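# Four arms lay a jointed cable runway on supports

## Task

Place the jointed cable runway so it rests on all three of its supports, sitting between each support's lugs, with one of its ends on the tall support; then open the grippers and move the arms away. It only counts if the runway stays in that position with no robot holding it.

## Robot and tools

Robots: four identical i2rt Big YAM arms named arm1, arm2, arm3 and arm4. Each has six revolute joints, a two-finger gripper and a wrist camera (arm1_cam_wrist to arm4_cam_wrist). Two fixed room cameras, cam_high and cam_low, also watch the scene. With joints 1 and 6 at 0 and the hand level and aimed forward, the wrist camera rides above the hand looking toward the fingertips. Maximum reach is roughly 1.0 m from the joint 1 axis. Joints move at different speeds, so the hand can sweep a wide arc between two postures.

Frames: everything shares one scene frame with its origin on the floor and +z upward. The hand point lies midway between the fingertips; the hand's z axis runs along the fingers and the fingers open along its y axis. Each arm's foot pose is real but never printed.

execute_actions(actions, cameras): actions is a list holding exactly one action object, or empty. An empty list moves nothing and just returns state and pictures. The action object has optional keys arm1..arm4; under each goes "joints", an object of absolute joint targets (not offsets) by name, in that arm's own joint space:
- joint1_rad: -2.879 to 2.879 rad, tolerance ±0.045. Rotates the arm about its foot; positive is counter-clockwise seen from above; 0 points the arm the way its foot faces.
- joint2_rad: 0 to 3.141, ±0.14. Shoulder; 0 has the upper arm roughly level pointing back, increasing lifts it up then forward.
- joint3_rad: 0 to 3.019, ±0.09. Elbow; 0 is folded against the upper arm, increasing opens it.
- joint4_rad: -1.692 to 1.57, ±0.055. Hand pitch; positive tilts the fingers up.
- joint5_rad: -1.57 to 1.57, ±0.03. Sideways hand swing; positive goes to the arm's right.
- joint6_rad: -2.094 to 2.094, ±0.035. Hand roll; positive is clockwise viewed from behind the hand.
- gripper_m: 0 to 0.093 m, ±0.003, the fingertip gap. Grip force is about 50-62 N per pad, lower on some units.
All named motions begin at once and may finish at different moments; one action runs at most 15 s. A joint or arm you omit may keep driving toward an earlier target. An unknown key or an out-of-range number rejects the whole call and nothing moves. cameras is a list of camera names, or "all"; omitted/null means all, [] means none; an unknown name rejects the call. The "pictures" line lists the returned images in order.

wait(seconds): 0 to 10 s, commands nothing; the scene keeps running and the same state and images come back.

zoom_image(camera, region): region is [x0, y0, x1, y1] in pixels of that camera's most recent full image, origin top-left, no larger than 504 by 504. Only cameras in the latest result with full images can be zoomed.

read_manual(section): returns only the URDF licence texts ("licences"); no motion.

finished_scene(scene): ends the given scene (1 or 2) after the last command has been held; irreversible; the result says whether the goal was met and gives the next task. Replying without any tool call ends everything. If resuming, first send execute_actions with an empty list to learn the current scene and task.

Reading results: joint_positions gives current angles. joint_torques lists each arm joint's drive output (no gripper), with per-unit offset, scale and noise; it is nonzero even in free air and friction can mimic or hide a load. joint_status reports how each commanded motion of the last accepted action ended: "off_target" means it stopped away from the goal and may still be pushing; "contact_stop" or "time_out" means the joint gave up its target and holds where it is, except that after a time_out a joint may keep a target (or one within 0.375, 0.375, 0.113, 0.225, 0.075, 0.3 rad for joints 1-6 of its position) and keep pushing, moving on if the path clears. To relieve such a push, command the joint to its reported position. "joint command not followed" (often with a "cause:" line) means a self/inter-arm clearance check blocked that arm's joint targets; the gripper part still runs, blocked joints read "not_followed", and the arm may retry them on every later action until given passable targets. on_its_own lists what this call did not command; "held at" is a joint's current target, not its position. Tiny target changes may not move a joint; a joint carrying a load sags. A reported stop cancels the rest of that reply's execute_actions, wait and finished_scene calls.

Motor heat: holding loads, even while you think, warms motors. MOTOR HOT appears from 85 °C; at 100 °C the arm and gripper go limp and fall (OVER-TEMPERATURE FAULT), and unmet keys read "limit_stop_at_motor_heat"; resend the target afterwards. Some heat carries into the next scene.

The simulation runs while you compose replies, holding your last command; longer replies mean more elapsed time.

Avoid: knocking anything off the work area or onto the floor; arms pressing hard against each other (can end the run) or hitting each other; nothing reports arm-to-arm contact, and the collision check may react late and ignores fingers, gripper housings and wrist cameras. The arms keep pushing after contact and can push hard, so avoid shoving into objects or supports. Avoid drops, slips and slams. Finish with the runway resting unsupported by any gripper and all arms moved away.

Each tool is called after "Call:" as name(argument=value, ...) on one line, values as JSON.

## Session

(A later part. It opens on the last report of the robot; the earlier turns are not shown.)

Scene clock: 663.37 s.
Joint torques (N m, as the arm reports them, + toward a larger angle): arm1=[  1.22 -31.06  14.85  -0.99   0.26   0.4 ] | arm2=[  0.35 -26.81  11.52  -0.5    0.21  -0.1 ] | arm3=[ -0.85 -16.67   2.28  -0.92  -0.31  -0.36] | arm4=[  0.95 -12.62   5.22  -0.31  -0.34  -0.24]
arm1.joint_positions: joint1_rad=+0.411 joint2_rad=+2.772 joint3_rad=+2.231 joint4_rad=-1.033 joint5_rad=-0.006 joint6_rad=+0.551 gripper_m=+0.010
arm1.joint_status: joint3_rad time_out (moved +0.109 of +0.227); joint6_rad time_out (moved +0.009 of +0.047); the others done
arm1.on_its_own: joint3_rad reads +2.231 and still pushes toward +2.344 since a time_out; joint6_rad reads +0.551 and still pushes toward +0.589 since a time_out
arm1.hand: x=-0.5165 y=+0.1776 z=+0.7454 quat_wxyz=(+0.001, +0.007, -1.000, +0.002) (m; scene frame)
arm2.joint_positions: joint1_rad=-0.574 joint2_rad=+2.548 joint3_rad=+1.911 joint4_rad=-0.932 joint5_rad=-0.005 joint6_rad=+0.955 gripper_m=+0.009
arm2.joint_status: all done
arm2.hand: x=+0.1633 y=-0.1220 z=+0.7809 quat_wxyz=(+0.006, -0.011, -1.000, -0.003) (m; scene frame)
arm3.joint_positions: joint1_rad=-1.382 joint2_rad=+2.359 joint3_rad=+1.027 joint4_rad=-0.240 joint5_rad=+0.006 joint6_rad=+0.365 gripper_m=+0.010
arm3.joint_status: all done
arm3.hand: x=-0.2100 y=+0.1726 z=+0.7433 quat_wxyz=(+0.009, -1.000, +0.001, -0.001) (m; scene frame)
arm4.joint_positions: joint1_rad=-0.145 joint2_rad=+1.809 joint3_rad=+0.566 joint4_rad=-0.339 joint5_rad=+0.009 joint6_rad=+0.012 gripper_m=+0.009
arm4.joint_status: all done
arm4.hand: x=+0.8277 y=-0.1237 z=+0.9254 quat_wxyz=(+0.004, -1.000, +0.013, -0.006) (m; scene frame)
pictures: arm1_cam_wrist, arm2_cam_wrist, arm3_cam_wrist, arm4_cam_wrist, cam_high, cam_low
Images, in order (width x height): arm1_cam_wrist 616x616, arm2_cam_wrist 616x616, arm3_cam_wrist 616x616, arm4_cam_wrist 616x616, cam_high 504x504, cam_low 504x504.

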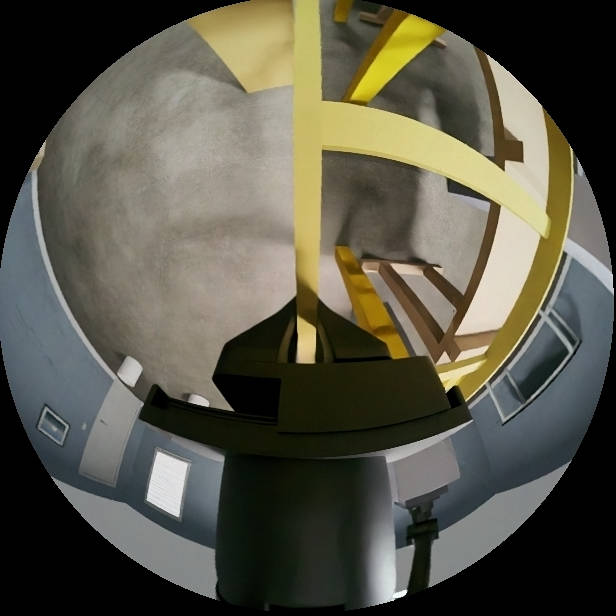

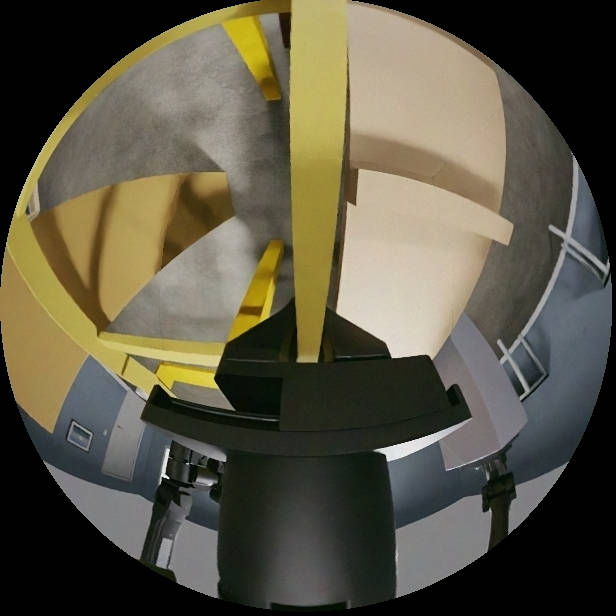

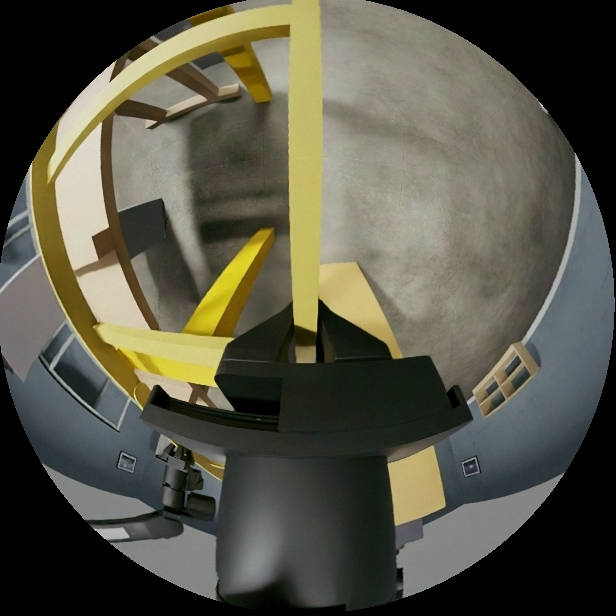

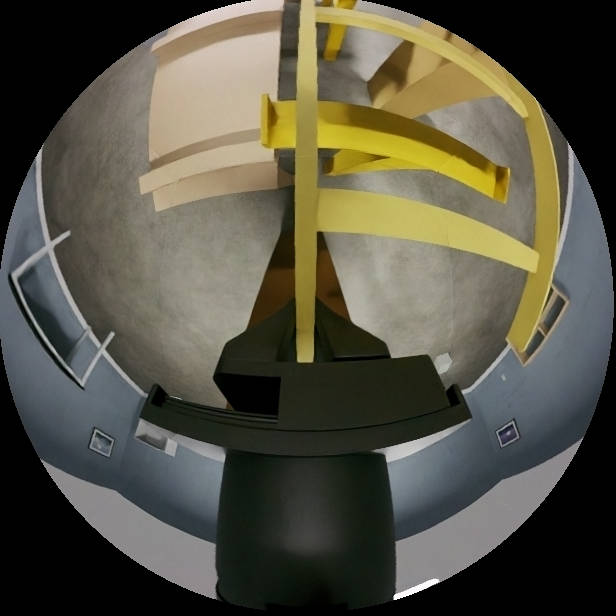

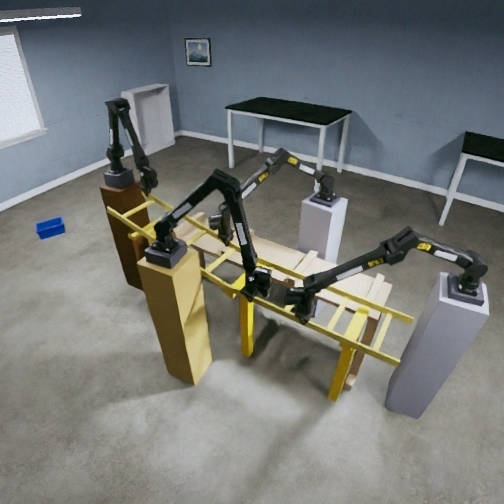

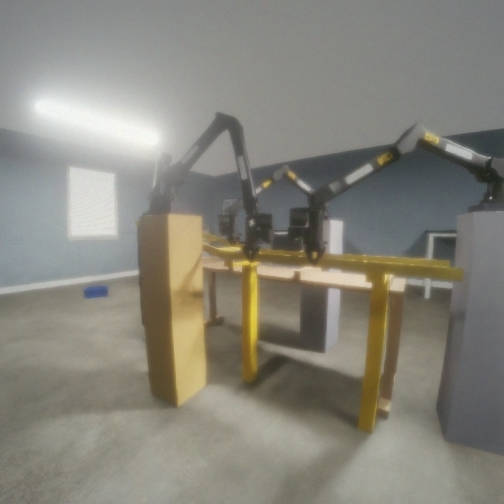

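Call:
zoom_image(camera="cam_high", region=[180, 230, 430, 380])

Call:
zoom_image(camera="cam_low", region=[190, 210, 480, 320])

Region (180, 230, 430, 380) of cam_high's 504x504 image, scaled by 2.016, with more detail than that image has; it fills the top 302 rows of this view, and the rest is white.

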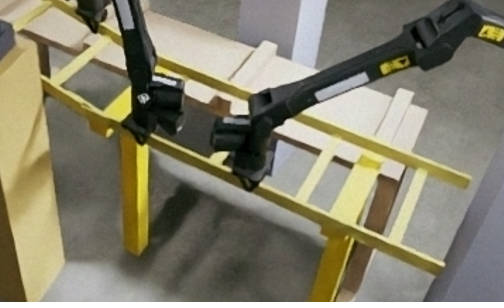

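Region (190, 210, 480, 320) of cam_low's 504x504 image, scaled by 1.738, with more detail than that image has; it fills the top 191 rows of this view, and the rest is white.

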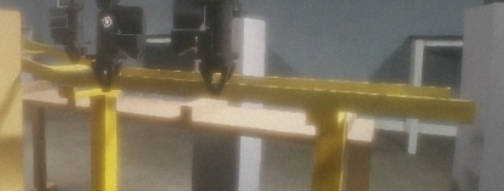

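Call:
zoom_image(camera="arm4_cam_wrist", region=[400, 100, 600, 300])

Call:
zoom_image(camera="arm4_cam_wrist", region=[240, 70, 360, 190])

Call:
zoom_image(camera="cam_high", region=[95, 185, 235, 275])

Region (400, 100, 600, 300) of arm4_cam_wrist's 616x616 image, scaled by 2.520, with more detail than that image has.

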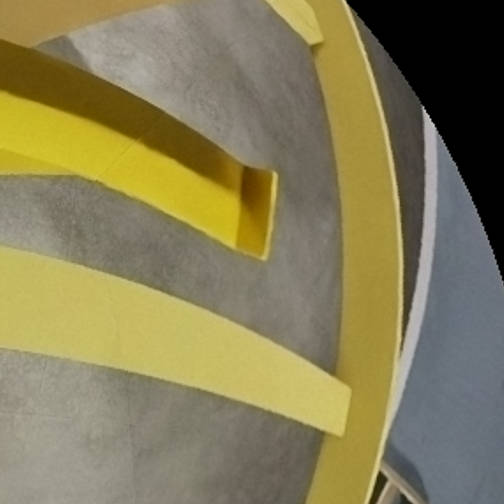

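Region (240, 70, 360, 190) of arm4_cam_wrist's 616x616 image, scaled by 4.200, with more detail than that image has.

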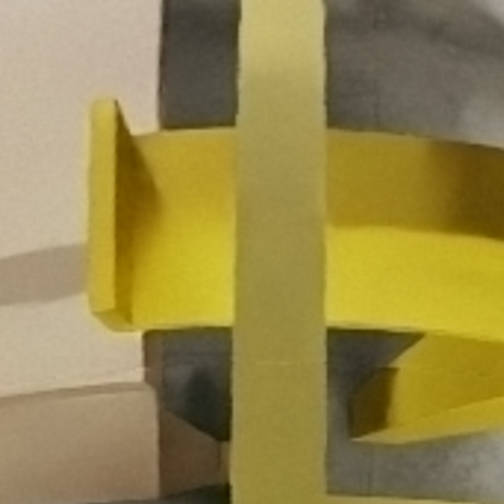

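Region (95, 185, 235, 275) of cam_high's 504x504 image, scaled by 3.600, with more detail than that image has; it fills the top 324 rows of this view, and the rest is white.

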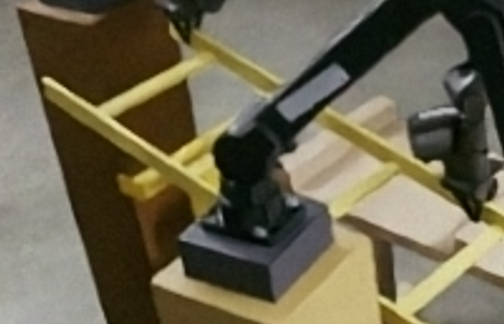

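Call:
execute_actions(actions=[{"arm1": {"joints": {"joint2_rad": 2.69, "joint3_rad": 2.38, "joint4_rad": -1.055}}, "arm2": {"joints": {"joint2_rad": 2.505, "joint3_rad": 2.01, "joint4_rad": -0.925}}, "arm3": {"joints": {"joint2_rad": 2.358, "joint3_rad": 1.055, "joint4_rad": -0.223}}, "arm4": {"joints": {"joint2_rad": 1.84, "joint3_rad": 0.59, "joint4_rad": -0.275}}}])

Scene clock: 759.87 s.
Joint torques (N m, as the arm reports them, + toward a larger angle): arm1=[  1.13 -28.46  14.88   0.25   0.26   0.4 ] | arm2=[  0.36 -25.2   11.88   0.25   0.26  -0.1 ] | arm3=[  0.01 -13.56   4.18   0.03  -0.25  -0.42] | arm4=[  1.   -12.27   5.08  -0.09  -0.25  -0.24]
arm1.joint_positions: joint1_rad=+0.411 joint2_rad=+2.785 joint3_rad=+2.250 joint4_rad=-1.048 joint5_rad=-0.006 joint6_rad=+0.551 gripper_m=+0.010
arm1.joint_status: joint3_rad time_out (moved +0.019 of +0.149); the others done
arm1.on_its_own: joint3_rad reads +2.250 and still pushes toward +2.363 since a time_out; joint6_rad reads +0.551 and still pushes toward +0.589 since a time_out
arm1.hand: x=-0.5167 y=+0.1774 z=+0.7423 quat_wxyz=(+0.005, +0.007, -1.000, +0.005) (m; scene frame)
arm2.joint_positions: joint1_rad=-0.574 joint2_rad=+2.565 joint3_rad=+1.920 joint4_rad=-0.925 joint5_rad=-0.006 joint6_rad=+0.955 gripper_m=+0.009
arm2.joint_status: joint3_rad time_out (moved +0.008 of +0.099); the others done
arm2.on_its_own: joint3_rad reads +1.920 and still pushes toward +2.010 since a time_out
arm2.hand: x=+0.1632 y=-0.1216 z=+0.7720 quat_wxyz=(+0.007, -0.011, -1.000, -0.003) (m; scene frame)
arm3.joint_positions: joint1_rad=-1.382 joint2_rad=+2.373 joint3_rad=+1.031 joint4_rad=-0.228 joint5_rad=+0.004 joint6_rad=+0.365 gripper_m=+0.009
arm3.joint_status: all done
arm3.hand: x=-0.2099 y=+0.1725 z=+0.7379 quat_wxyz=(+0.008, -1.000, +0.001, +0.000) (m; scene frame)
arm4.joint_positions: joint1_rad=-0.145 joint2_rad=+1.877 joint3_rad=+0.566 joint4_rad=-0.276 joint5_rad=+0.006 joint6_rad=+0.012 gripper_m=+0.009
arm4.joint_status: all done
arm4.hand: x=+0.8299 y=-0.1242 z=+0.9067 quat_wxyz=(+0.003, -1.000, +0.013, -0.008) (m; scene frame)
pictures: arm1_cam_wrist, arm2_cam_wrist, arm3_cam_wrist, arm4_cam_wrist, cam_high, cam_low
Images, in order (width x height): arm1_cam_wrist 616x616, arm2_cam_wrist 616x616, arm3_cam_wrist 616x616, arm4_cam_wrist 616x616, cam_high 504x504, cam_low 504x504.

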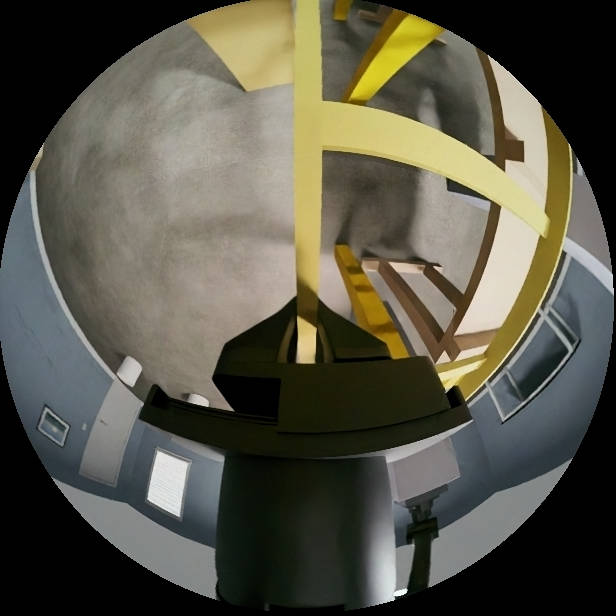

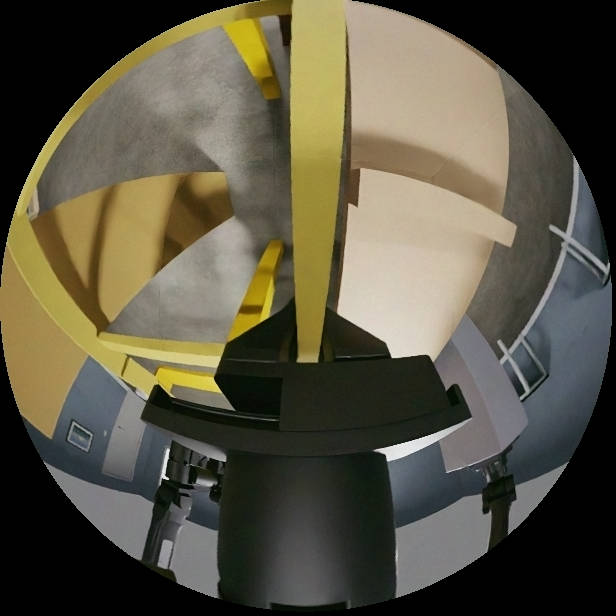

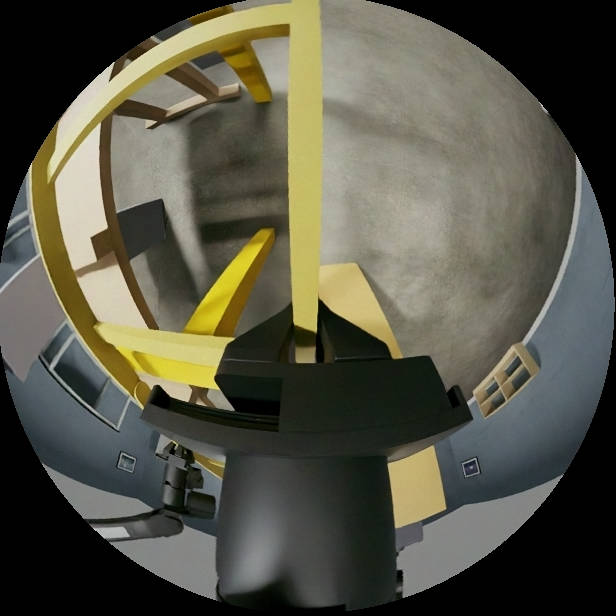

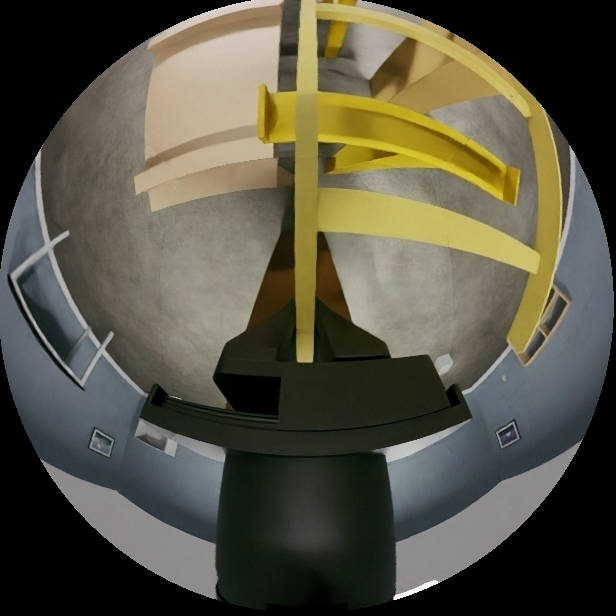

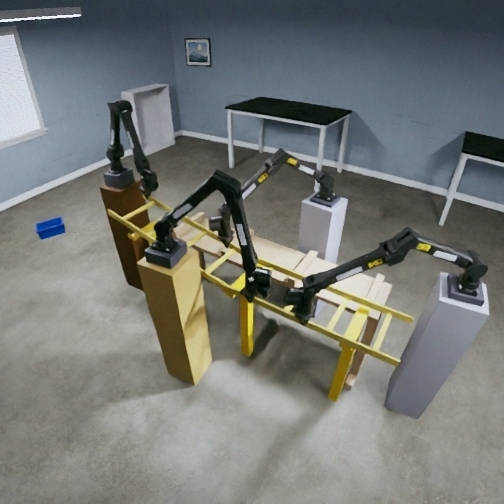

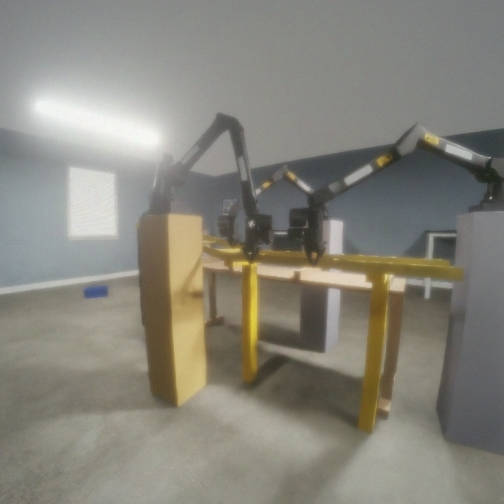

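Call:
zoom_image(camera="cam_low", region=[200, 230, 420, 310])

Call:
zoom_image(camera="cam_high", region=[290, 290, 430, 390])

Call:
zoom_image(camera="cam_high", region=[190, 240, 310, 320])

Call:
zoom_image(camera="arm4_cam_wrist", region=[400, 100, 600, 300])

Region (200, 230, 420, 310) of cam_low's 504x504 image, scaled by 2.291, with more detail than that image has; it fills the top 183 rows of this view, and the rest is white.

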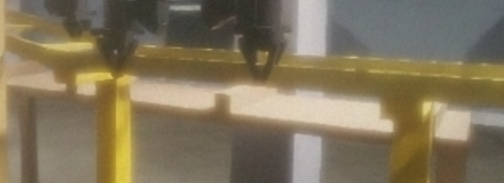

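Region (290, 290, 430, 390) of cam_high's 504x504 image, scaled by 3.600, with more detail than that image has; it fills the top 360 rows of this view, and the rest is white.

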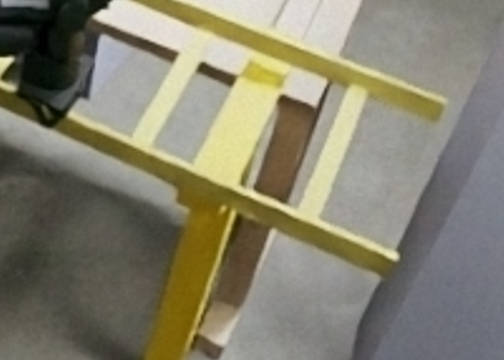

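Region (190, 240, 310, 320) of cam_high's 504x504 image, scaled by 4.200, with more detail than that image has.

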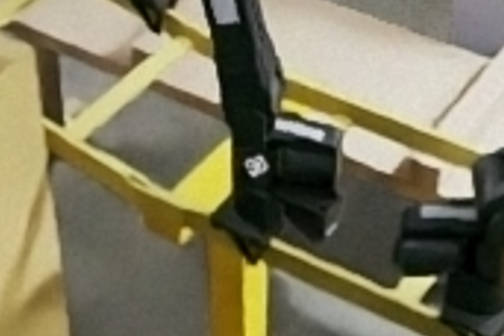

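Region (400, 100, 600, 300) of arm4_cam_wrist's 616x616 image, scaled by 2.520, with more detail than that image has.

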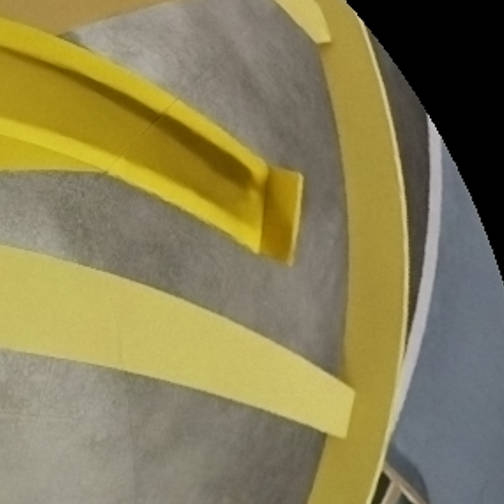

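Call:
zoom_image(camera="arm3_cam_wrist", region=[60, 300, 240, 420])

Call:
zoom_image(camera="arm2_cam_wrist", region=[80, 310, 260, 430])

Call:
zoom_image(camera="arm1_cam_wrist", region=[380, 310, 540, 420])

Call:
zoom_image(camera="arm3_cam_wrist", region=[150, 0, 400, 110])

Region (60, 300, 240, 420) of arm3_cam_wrist's 616x616 image, scaled by 2.800, with more detail than that image has.

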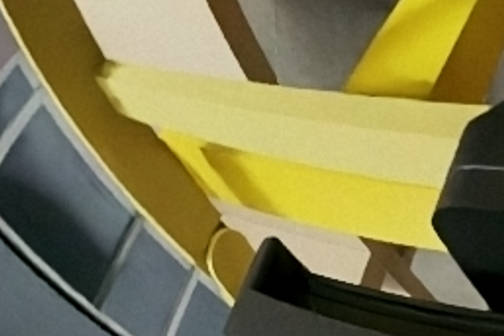

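Region (80, 310, 260, 430) of arm2_cam_wrist's 616x616 image, scaled by 2.800, with more detail than that image has.

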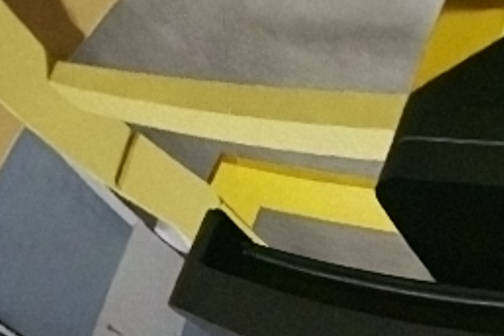

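Region (380, 310, 540, 420) of arm1_cam_wrist's 616x616 image, scaled by 3.150, with more detail than that image has; it fills the top 346 rows of this view, and the rest is white.

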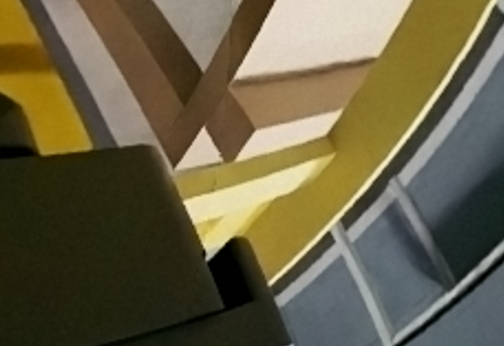

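Region (150, 0, 400, 110) of arm3_cam_wrist's 616x616 image, scaled by 2.016, with more detail than that image has; it fills the top 222 rows of this view, and the rest is white.

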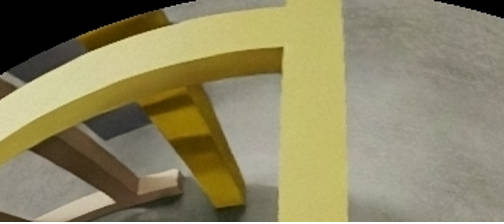

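Call:
execute_actions(actions=[{"arm1": {"joints": {"joint1_rad": 0.372, "joint2_rad": 2.54, "joint3_rad": 2.23, "joint4_rad": -1.03, "joint6_rad": 0.535}}, "arm2": {"joints": {"joint1_rad": -0.605, "joint2_rad": 2.40, "joint3_rad": 1.88, "joint4_rad": -0.90, "joint6_rad": 0.915}}, "arm3": {"joints": {"joint1_rad": -1.328, "joint2_rad": 2.28, "joint3_rad": 1.065, "joint4_rad": -0.27, "joint6_rad": 0.42}}, "arm4": {"joints": {"joint1_rad": -0.06, "joint6_rad": 0.06}}}], cameras=["arm4_cam_wrist", "cam_high", "cam_low", "arm3_cam_wrist", "arm2_cam_wrist"])

Scene clock: 835.67 s.
Joint torques (N m, as the arm reports them, + toward a larger angle): arm1=[ -1.11 -36.46  10.44  -0.31   0.6    0.19] | arm2=[ -0.29 -29.59   8.04  -0.19   0.32  -0.17] | arm3=[  0.44 -18.94   3.56  -1.23  -0.24  -0.13] | arm4=[  2.48 -12.27   4.95   0.08  -0.34  -0.17]
arm1.joint_positions: joint1_rad=+0.379 joint2_rad=+2.753 joint3_rad=+2.178 joint4_rad=-1.012 joint5_rad=-0.014 joint6_rad=+0.518 gripper_m=+0.010
arm1.joint_status: joint2_rad time_out (moved -0.032 of -0.245); the others done
arm1.on_its_own: joint2_rad reads +2.753 and still pushes toward +2.540 since a time_out
arm1.hand: x=-0.5150 y=+0.1532 z=+0.7419 quat_wxyz=(+0.009, +0.008, -1.000, +0.002) (m; scene frame)
arm2.joint_positions: joint1_rad=-0.596 joint2_rad=+2.531 joint3_rad=+1.844 joint4_rad=-0.889 joint5_rad=-0.008 joint6_rad=+0.930 gripper_m=+0.009
arm2.joint_status: all done
arm2.hand: x=+0.1648 y=-0.1439 z=+0.7717 quat_wxyz=(+0.010, -0.009, -1.000, -0.001) (m; scene frame)
arm3.joint_positions: joint1_rad=-1.332 joint2_rad=+2.372 joint3_rad=+1.053 joint4_rad=-0.247 joint5_rad=+0.005 joint6_rad=+0.413 gripper_m=+0.009
arm3.joint_status: all done
arm3.hand: x=-0.2102 y=+0.1493 z=+0.7399 quat_wxyz=(+0.008, -1.000, +0.000, +0.001) (m; scene frame)
arm4.joint_positions: joint1_rad=-0.072 joint2_rad=+1.877 joint3_rad=+0.568 joint4_rad=-0.280 joint5_rad=+0.010 joint6_rad=+0.084 gripper_m=+0.009
arm4.joint_status: all done
arm4.hand: x=+0.8303 y=-0.1450 z=+0.9069 quat_wxyz=(+0.005, -1.000, +0.013, -0.008) (m; scene frame)
pictures: arm2_cam_wrist, arm3_cam_wrist, arm4_cam_wrist, cam_high, cam_low
Images, in order (width x height): arm2_cam_wrist 616x616, arm3_cam_wrist 616x616, arm4_cam_wrist 616x616, cam_high 504x504, cam_low 504x504.

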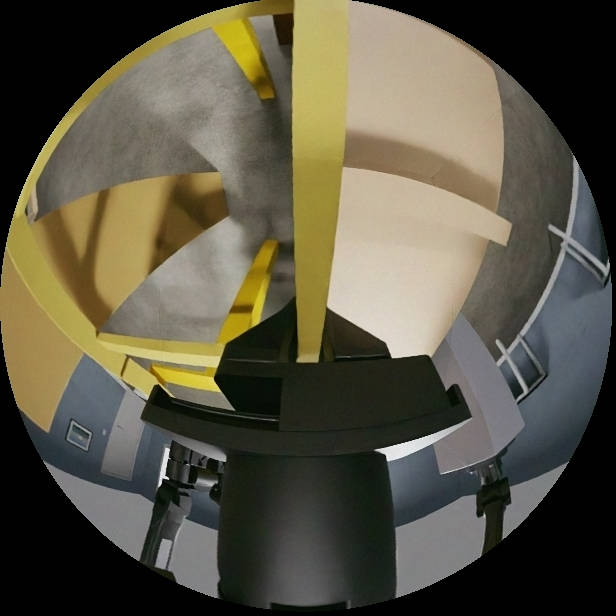

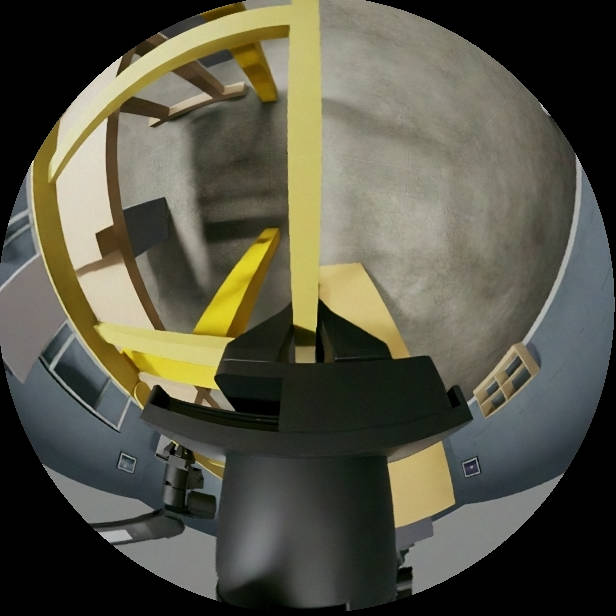

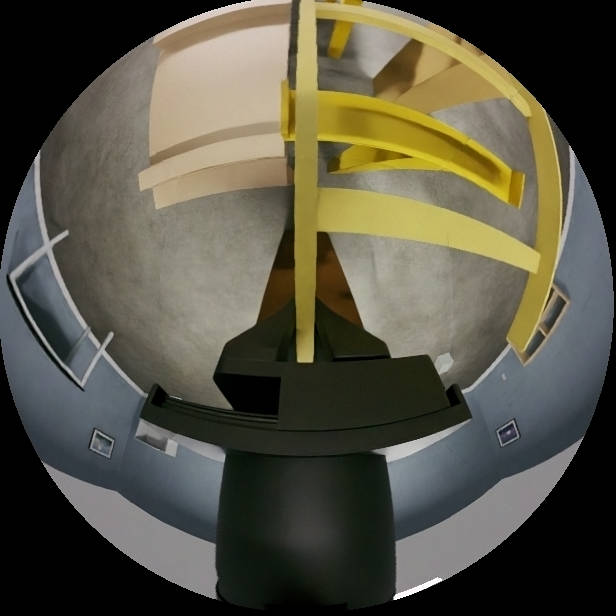

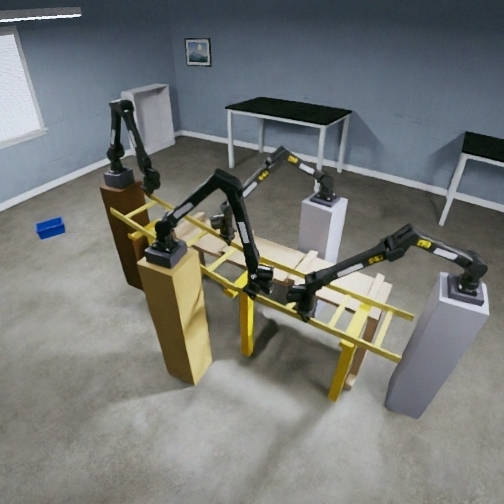

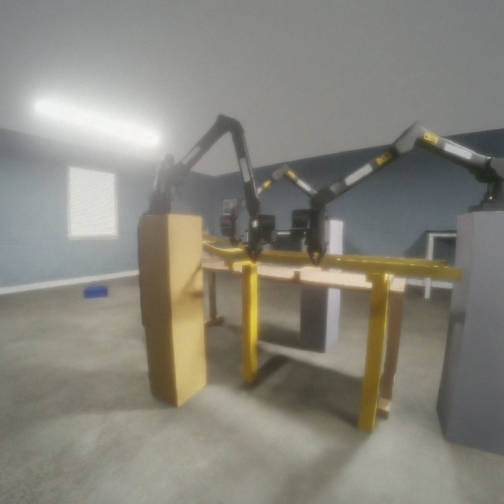

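Call:
execute_actions(actions=[{"arm1": {"joints": {"joint2_rad": 2.68, "joint3_rad": 2.335, "joint4_rad": -1.01}}, "arm2": {"joints": {"joint2_rad": 2.505, "joint3_rad": 1.95, "joint4_rad": -0.87}}, "arm3": {"joints": {"joint2_rad": 2.395, "joint3_rad": 1.095, "joint4_rad": -0.22}}, "arm4": {"joints": {"joint2_rad": 1.95, "joint3_rad": 0.60, "joint4_rad": -0.165}}}], cameras=["arm4_cam_wrist", "cam_high", "cam_low", "arm3_cam_wrist", "arm2_cam_wrist"])

Scene clock: 849.60 s.
Joint torques (N m, as the arm reports them, + toward a larger angle): arm1=[ -1.07 -30.13  14.62   0.02   0.5    0.17] | arm2=[ -0.33 -25.03  11.58   0.32   0.31  -0.18] | arm3=[  0.37 -17.31   2.48  -0.55   0.13  -0.19] | arm4=[  2.45 -13.15   4.39  -0.08  -0.13  -0.17]
arm1.joint_positions: joint1_rad=+0.379 joint2_rad=+2.802 joint3_rad=+2.211 joint4_rad=-0.999 joint5_rad=-0.012 joint6_rad=+0.519 gripper_m=+0.009
arm1.joint_status: joint3_rad time_out (moved +0.033 of +0.157); the others done
arm1.on_its_own: joint3_rad reads +2.211 and still pushes toward +2.324 since a time_out
arm1.hand: x=-0.5156 y=+0.1525 z=+0.7180 quat_wxyz=(+0.010, +0.008, -1.000, +0.004) (m; scene frame)
arm2.joint_positions: joint1_rad=-0.597 joint2_rad=+2.569 joint3_rad=+1.858 joint4_rad=-0.873 joint5_rad=-0.008 joint6_rad=+0.931 gripper_m=+0.009
arm2.joint_status: joint3_rad time_out (moved +0.015 of +0.106); the others done
arm2.on_its_own: joint3_rad reads +1.858 and still pushes toward +1.950 since a time_out
arm2.hand: x=+0.1640 y=-0.1453 z=+0.7513 quat_wxyz=(+0.012, -0.010, -1.000, +0.002) (m; scene frame)
arm3.joint_positions: joint1_rad=-1.332 joint2_rad=+2.443 joint3_rad=+1.090 joint4_rad=-0.214 joint5_rad=-0.003 joint6_rad=+0.415 gripper_m=+0.009
arm3.joint_status: all done
arm3.hand: x=-0.2108 y=+0.1478 z=+0.7137 quat_wxyz=(+0.004, -1.000, +0.001, -0.001) (m; scene frame)
arm4.joint_positions: joint1_rad=-0.073 joint2_rad=+1.992 joint3_rad=+0.573 joint4_rad=-0.165 joint5_rad=+0.003 joint6_rad=+0.084 gripper_m=+0.009
arm4.joint_status: all done
arm4.hand: x=+0.8321 y=-0.1459 z=+0.8754 quat_wxyz=(+0.002, -1.000, +0.013, -0.006) (m; scene frame)
pictures: arm2_cam_wrist, arm3_cam_wrist, arm4_cam_wrist, cam_high, cam_low
Images, in order (width x height): arm2_cam_wrist 616x616, arm3_cam_wrist 616x616, arm4_cam_wrist 616x616, cam_high 504x504, cam_low 504x504.

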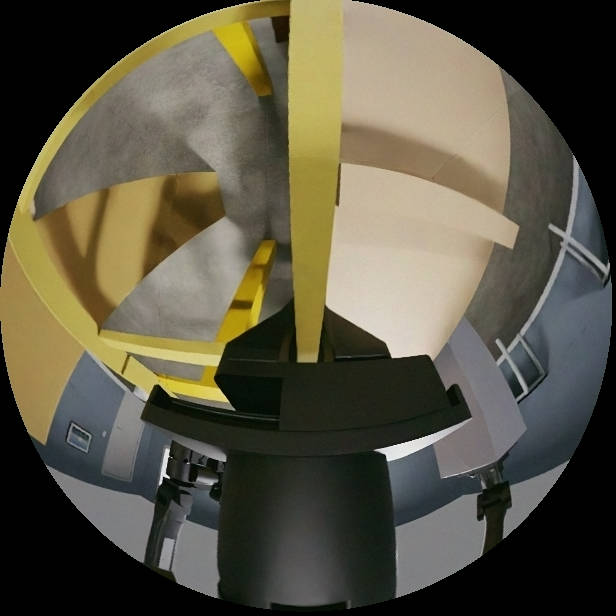

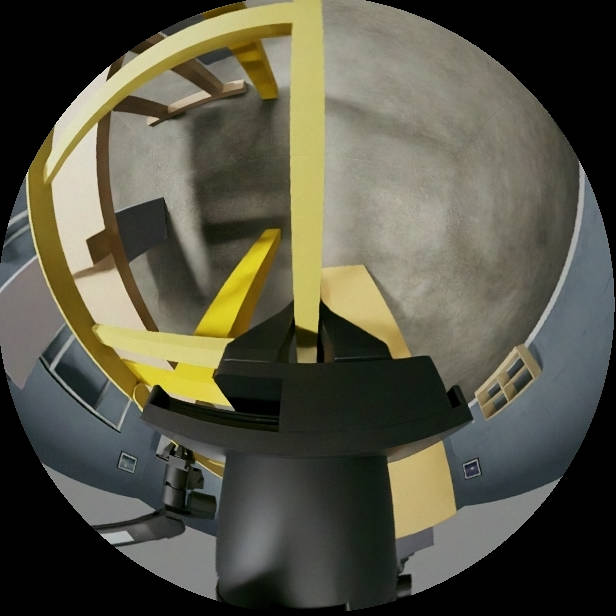

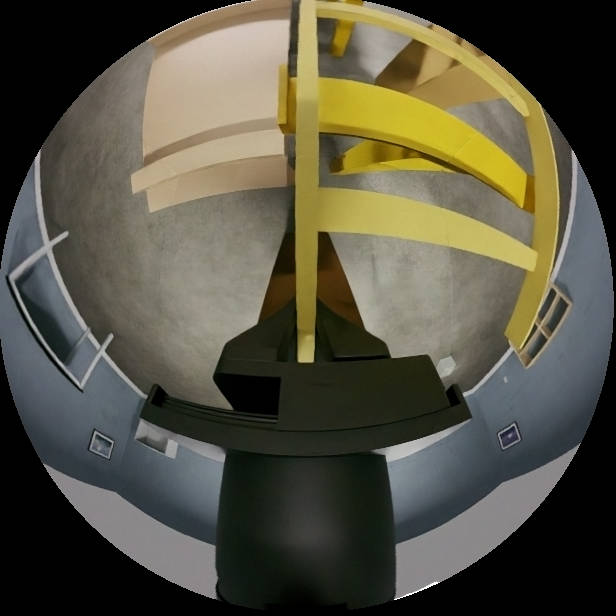

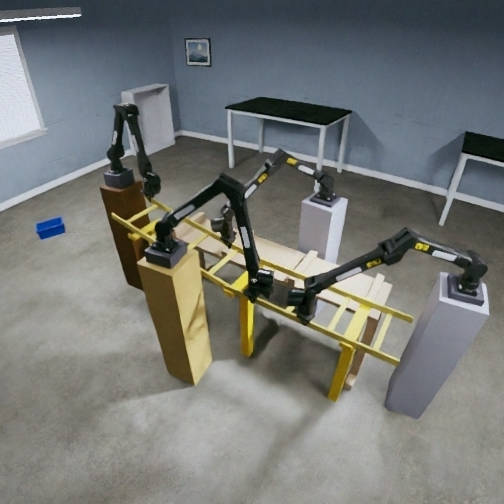

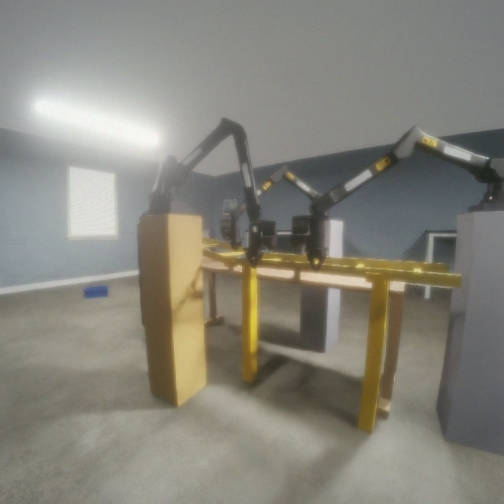

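Call:
execute_actions(actions=[{"arm1": {"joints": {"joint2_rad": 2.72, "joint3_rad": 2.35, "joint4_rad": -0.995}}, "arm2": {"joints": {"joint2_rad": 2.545, "joint3_rad": 1.965, "joint4_rad": -0.845}}, "arm3": {"joints": {"joint2_rad": 2.45, "joint3_rad": 1.12, "joint4_rad": -0.19}}, "arm4": {"joints": {"joint2_rad": 2.025, "joint3_rad": 0.605, "joint4_rad": -0.095}}}], cameras=["arm4_cam_wrist", "cam_high", "cam_low"])

Scene clock: 855.87 s.
Joint torques (N m, as the arm reports them, + toward a larger angle): arm1=[ -1.3  -27.59  14.66   0.92   0.5    0.18] | arm2=[ -0.32 -23.07  12.07   1.27   0.31  -0.18] | arm3=[  0.23 -12.79   4.93   0.49   0.06  -0.23] | arm4=[  2.45 -13.28   3.71   0.04  -0.11  -0.18]
arm1.joint_positions: joint1_rad=+0.379 joint2_rad=+2.806 joint3_rad=+2.216 joint4_rad=-1.004 joint5_rad=-0.012 joint6_rad=+0.519 gripper_m=+0.009
arm1.joint_status: joint3_rad time_out (moved +0.005 of +0.139); the others done
arm1.on_its_own: joint3_rad reads +2.216 and still pushes toward +2.329 since a time_out
arm1.hand: x=-0.5157 y=+0.1525 z=+0.7173 quat_wxyz=(+0.011, +0.007, -1.000, +0.005) (m; scene frame)
arm2.joint_positions: joint1_rad=-0.597 joint2_rad=+2.581 joint3_rad=+1.866 joint4_rad=-0.873 joint5_rad=-0.008 joint6_rad=+0.931 gripper_m=+0.009
arm2.joint_status: joint3_rad time_out (moved +0.008 of +0.107); the others done
arm2.on_its_own: joint3_rad reads +1.866 and still pushes toward +1.965 since a time_out
arm2.hand: x=+0.1641 y=-0.1455 z=+0.7462 quat_wxyz=(+0.013, -0.010, -1.000, +0.003) (m; scene frame)
arm3.joint_positions: joint1_rad=-1.332 joint2_rad=+2.444 joint3_rad=+1.090 joint4_rad=-0.212 joint5_rad=-0.003 joint6_rad=+0.415 gripper_m=+0.009
arm3.joint_status: all done
arm3.hand: x=-0.2109 y=+0.1477 z=+0.7133 quat_wxyz=(+0.004, -1.000, +0.001, +0.000) (m; scene frame)
arm4.joint_positions: joint1_rad=-0.073 joint2_rad=+2.065 joint3_rad=+0.579 joint4_rad=-0.099 joint5_rad=+0.003 joint6_rad=+0.084 gripper_m=+0.009
arm4.joint_status: all done
arm4.hand: x=+0.8351 y=-0.1458 z=+0.8556 quat_wxyz=(+0.002, -1.000, +0.013, -0.007) (m; scene frame)
pictures: arm4_cam_wrist, cam_high, cam_low
Images, in order (width x height): arm4_cam_wrist 616x616, cam_high 504x504, cam_low 504x504.

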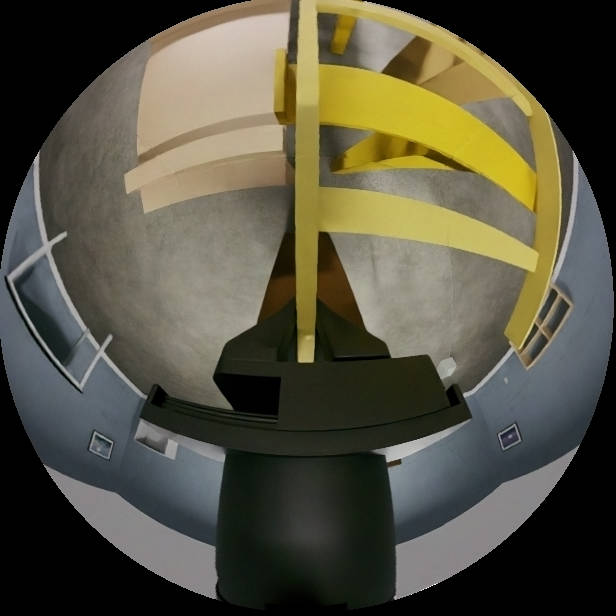

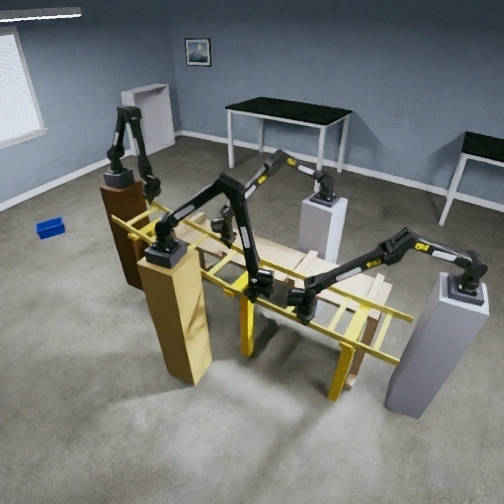

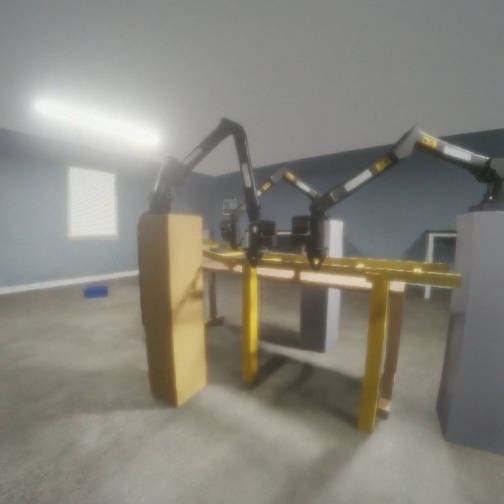

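Call:
execute_actions(actions=[{"arm2": {"joints": {"joint2_rad": 2.56}}, "arm4": {"joints": {"joint2_rad": 2.10, "joint3_rad": 0.61, "joint4_rad": -0.028}}}], cameras=["arm4_cam_wrist", "cam_high"])

Scene clock: 859.70 s.
Joint torques (N m, as the arm reports them, + toward a larger angle): arm1=[ -1.27 -27.56  14.64   0.97   0.51   0.18] | arm2=[ -0.23 -22.65  11.63   1.28   0.37  -0.17] | arm3=[  1.31 -12.64   5.09   0.38   0.13  -0.16] | arm4=[  2.49 -12.19   3.18   0.42  -0.09  -0.17]
arm1.joint_positions: joint1_rad=+0.379 joint2_rad=+2.806 joint3_rad=+2.216 joint4_rad=-1.004 joint5_rad=-0.012 joint6_rad=+0.519 gripper_m=+0.009
arm1.joint_status: not commanded
arm1.on_its_own: joint3_rad reads +2.216 and still pushes toward +2.329 since a time_out
arm1.hand: x=-0.5158 y=+0.1524 z=+0.7170 quat_wxyz=(+0.011, +0.007, -1.000, +0.005) (m; scene frame)
arm2.joint_positions: joint1_rad=-0.598 joint2_rad=+2.589 joint3_rad=+1.873 joint4_rad=-0.873 joint5_rad=-0.009 joint6_rad=+0.931 gripper_m=+0.009
arm2.joint_status: all done
arm2.on_its_own: joint3_rad reads +1.873 and still pushes toward +1.965 since a time_out
arm2.hand: x=+0.1642 y=-0.1457 z=+0.7423 quat_wxyz=(+0.014, -0.011, -1.000, +0.004) (m; scene frame)
arm3.joint_positions: joint1_rad=-1.332 joint2_rad=+2.444 joint3_rad=+1.090 joint4_rad=-0.212 joint5_rad=-0.003 joint6_rad=+0.415 gripper_m=+0.009
arm3.joint_status: not commanded
arm3.hand: x=-0.2109 y=+0.1477 z=+0.7133 quat_wxyz=(+0.004, -1.000, +0.001, +0.000) (m; scene frame)
arm4.joint_positions: joint1_rad=-0.073 joint2_rad=+2.125 joint3_rad=+0.585 joint4_rad=-0.041 joint5_rad=+0.002 joint6_rad=+0.084 gripper_m=+0.009
arm4.joint_status: all done
arm4.hand: x=+0.8374 y=-0.1458 z=+0.8395 quat_wxyz=(+0.001, -1.000, +0.013, -0.005) (m; scene frame)
pictures: arm4_cam_wrist, cam_high
Images, in order (width x height): arm4_cam_wrist 616x616, cam_high 504x504.

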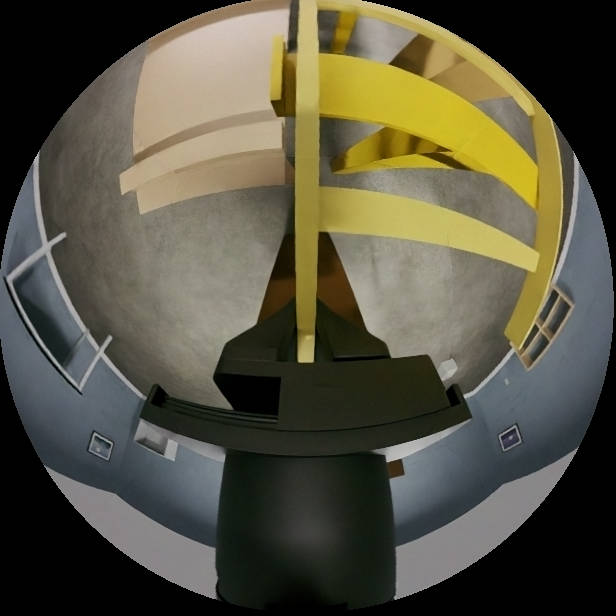

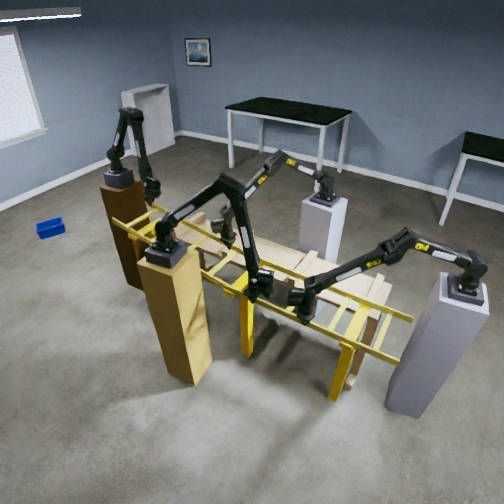

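Call:
execute_actions(actions=[{"arm1": {"joints": {"joint2_rad": 2.80, "joint3_rad": 2.225, "joint4_rad": -1.0}}, "arm2": {"joints": {"joint2_rad": 2.59, "joint3_rad": 1.88, "joint4_rad": -0.87}}, "arm3": {"joints": {"joint2_rad": 2.445, "joint3_rad": 1.09, "joint4_rad": -0.21}}, "arm4": {"joints": {"joint2_rad": 2.135}}}], cameras=[])

Call:
execute_actions(actions=[{"arm1": {"joints": {"gripper_m": 0.07}}, "arm2": {"joints": {"gripper_m": 0.07}}, "arm3": {"joints": {"gripper_m": 0.07}}, "arm4": {"joints": {"gripper_m": 0.07}}}], cameras=["cam_high", "cam_low", "arm4_cam_wrist"])

Scene clock: 867.07 s.
Joint torques (N m, as the arm reports them, + toward a larger angle): arm1=[ -1.19 -22.25   7.45   0.8    0.5    0.17] | arm2=[ -0.22 -20.61   6.03   0.37   0.37  -0.17] | arm3=[  1.09 -13.15   2.38  -0.11   0.13  -0.22] | arm4=[ 2.46 -9.5   3.17  0.4  -0.09 -0.17]
arm1.joint_positions: joint1_rad=+0.379 joint2_rad=+2.810 joint3_rad=+2.214 joint4_rad=-1.006 joint5_rad=-0.012 joint6_rad=+0.519 gripper_m=+0.009
arm1.joint_status: all done
arm1.hand: x=-0.5184 y=+0.1508 z=+0.7137 quat_wxyz=(+0.015, +0.007, -1.000, +0.007) (m; scene frame)
arm2.joint_positions: joint1_rad=-0.598 joint2_rad=+2.591 joint3_rad=+1.871 joint4_rad=-0.874 joint5_rad=-0.009 joint6_rad=+0.931 gripper_m=+0.009
arm2.joint_status: all done
arm2.hand: x=+0.1633 y=-0.1469 z=+0.7410 quat_wxyz=(+0.016, -0.011, -1.000, +0.006) (m; scene frame)
arm3.joint_positions: joint1_rad=-1.332 joint2_rad=+2.444 joint3_rad=+1.089 joint4_rad=-0.212 joint5_rad=-0.003 joint6_rad=+0.415 gripper_m=+0.009
arm3.joint_status: all done
arm3.hand: x=-0.2107 y=+0.1478 z=+0.7133 quat_wxyz=(+0.004, -1.000, +0.001, +0.000) (m; scene frame)
arm4.joint_positions: joint1_rad=-0.073 joint2_rad=+2.126 joint3_rad=+0.585 joint4_rad=-0.041 joint5_rad=+0.002 joint6_rad=+0.084 gripper_m=+0.009
arm4.joint_status: all done
arm4.hand: x=+0.8377 y=-0.1458 z=+0.8393 quat_wxyz=(+0.001, -1.000, +0.013, -0.006) (m; scene frame)
pictures: none
No camera images: the call's "cameras" was empty. Leave "cameras" out to get every camera's image.

Scene clock: 867.93 s.
Joint torques (N m, as the arm reports them, + toward a larger angle): arm1=[ -1.13 -22.13   7.4    0.82   0.11   0.12] | arm2=[ -0.73 -20.45   6.13   0.37   0.15  -0.11] | arm3=[  0.32 -12.67   2.14  -0.02   0.11  -0.22] | arm4=[ 2.45 -9.82  1.87  0.24 -0.08 -0.05]
arm1.joint_positions: joint1_rad=+0.378 joint2_rad=+2.806 joint3_rad=+2.214 joint4_rad=-1.006 joint5_rad=-0.003 joint6_rad=+0.524 gripper_m=+0.070
arm1.joint_status: all done
arm1.hand: x=-0.5157 y=+0.1498 z=+0.7169 quat_wxyz=(+0.010, +0.004, -1.000, +0.009) (m; scene frame)
arm2.joint_positions: joint1_rad=-0.598 joint2_rad=+2.591 joint3_rad=+1.871 joint4_rad=-0.874 joint5_rad=-0.003 joint6_rad=+0.924 gripper_m=+0.070
arm2.joint_status: all done
arm2.hand: x=+0.1641 y=-0.1475 z=+0.7410 quat_wxyz=(+0.013, -0.007, -1.000, +0.008) (m; scene frame)
arm3.joint_positions: joint1_rad=-1.332 joint2_rad=+2.444 joint3_rad=+1.089 joint4_rad=-0.212 joint5_rad=-0.003 joint6_rad=+0.415 gripper_m=+0.070
arm3.joint_status: all done
arm3.hand: x=-0.2107 y=+0.1478 z=+0.7133 quat_wxyz=(+0.004, -1.000, +0.001, +0.000) (m; scene frame)
arm4.joint_positions: joint1_rad=-0.072 joint2_rad=+2.127 joint3_rad=+0.603 joint4_rad=-0.036 joint5_rad=+0.002 joint6_rad=+0.069 gripper_m=+0.070
arm4.joint_status: all done
arm4.hand: x=+0.8255 y=-0.1466 z=+0.8393 quat_wxyz=(+0.000, -1.000, +0.006, +0.006) (m; scene frame)
pictures: arm4_cam_wrist, cam_high, cam_low
Images, in order (width x height): arm4_cam_wrist 616x616, cam_high 504x504, cam_low 504x504.

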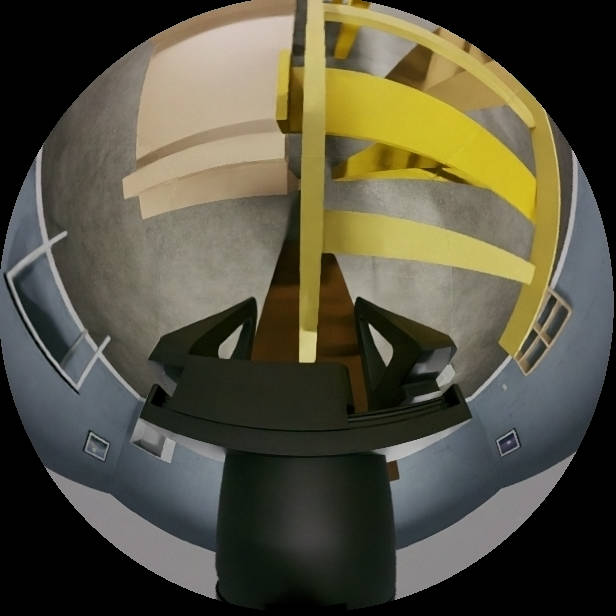

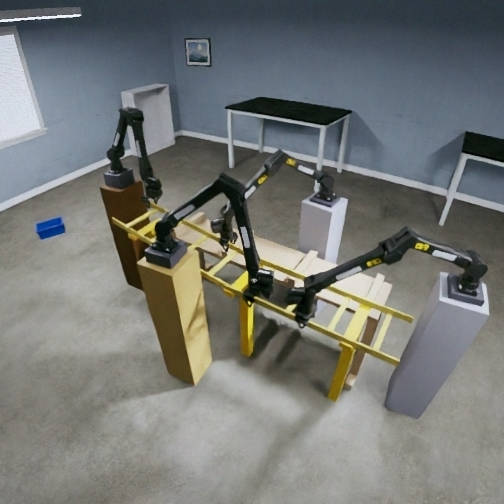

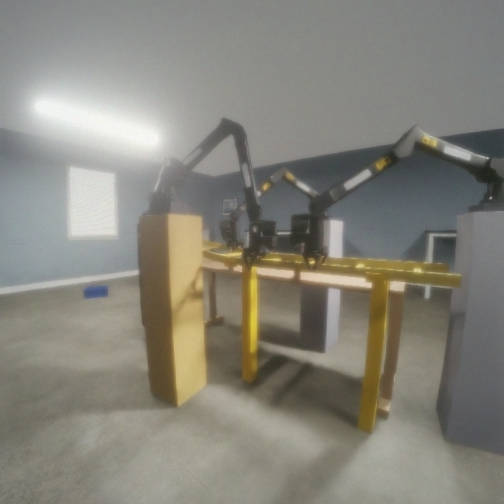

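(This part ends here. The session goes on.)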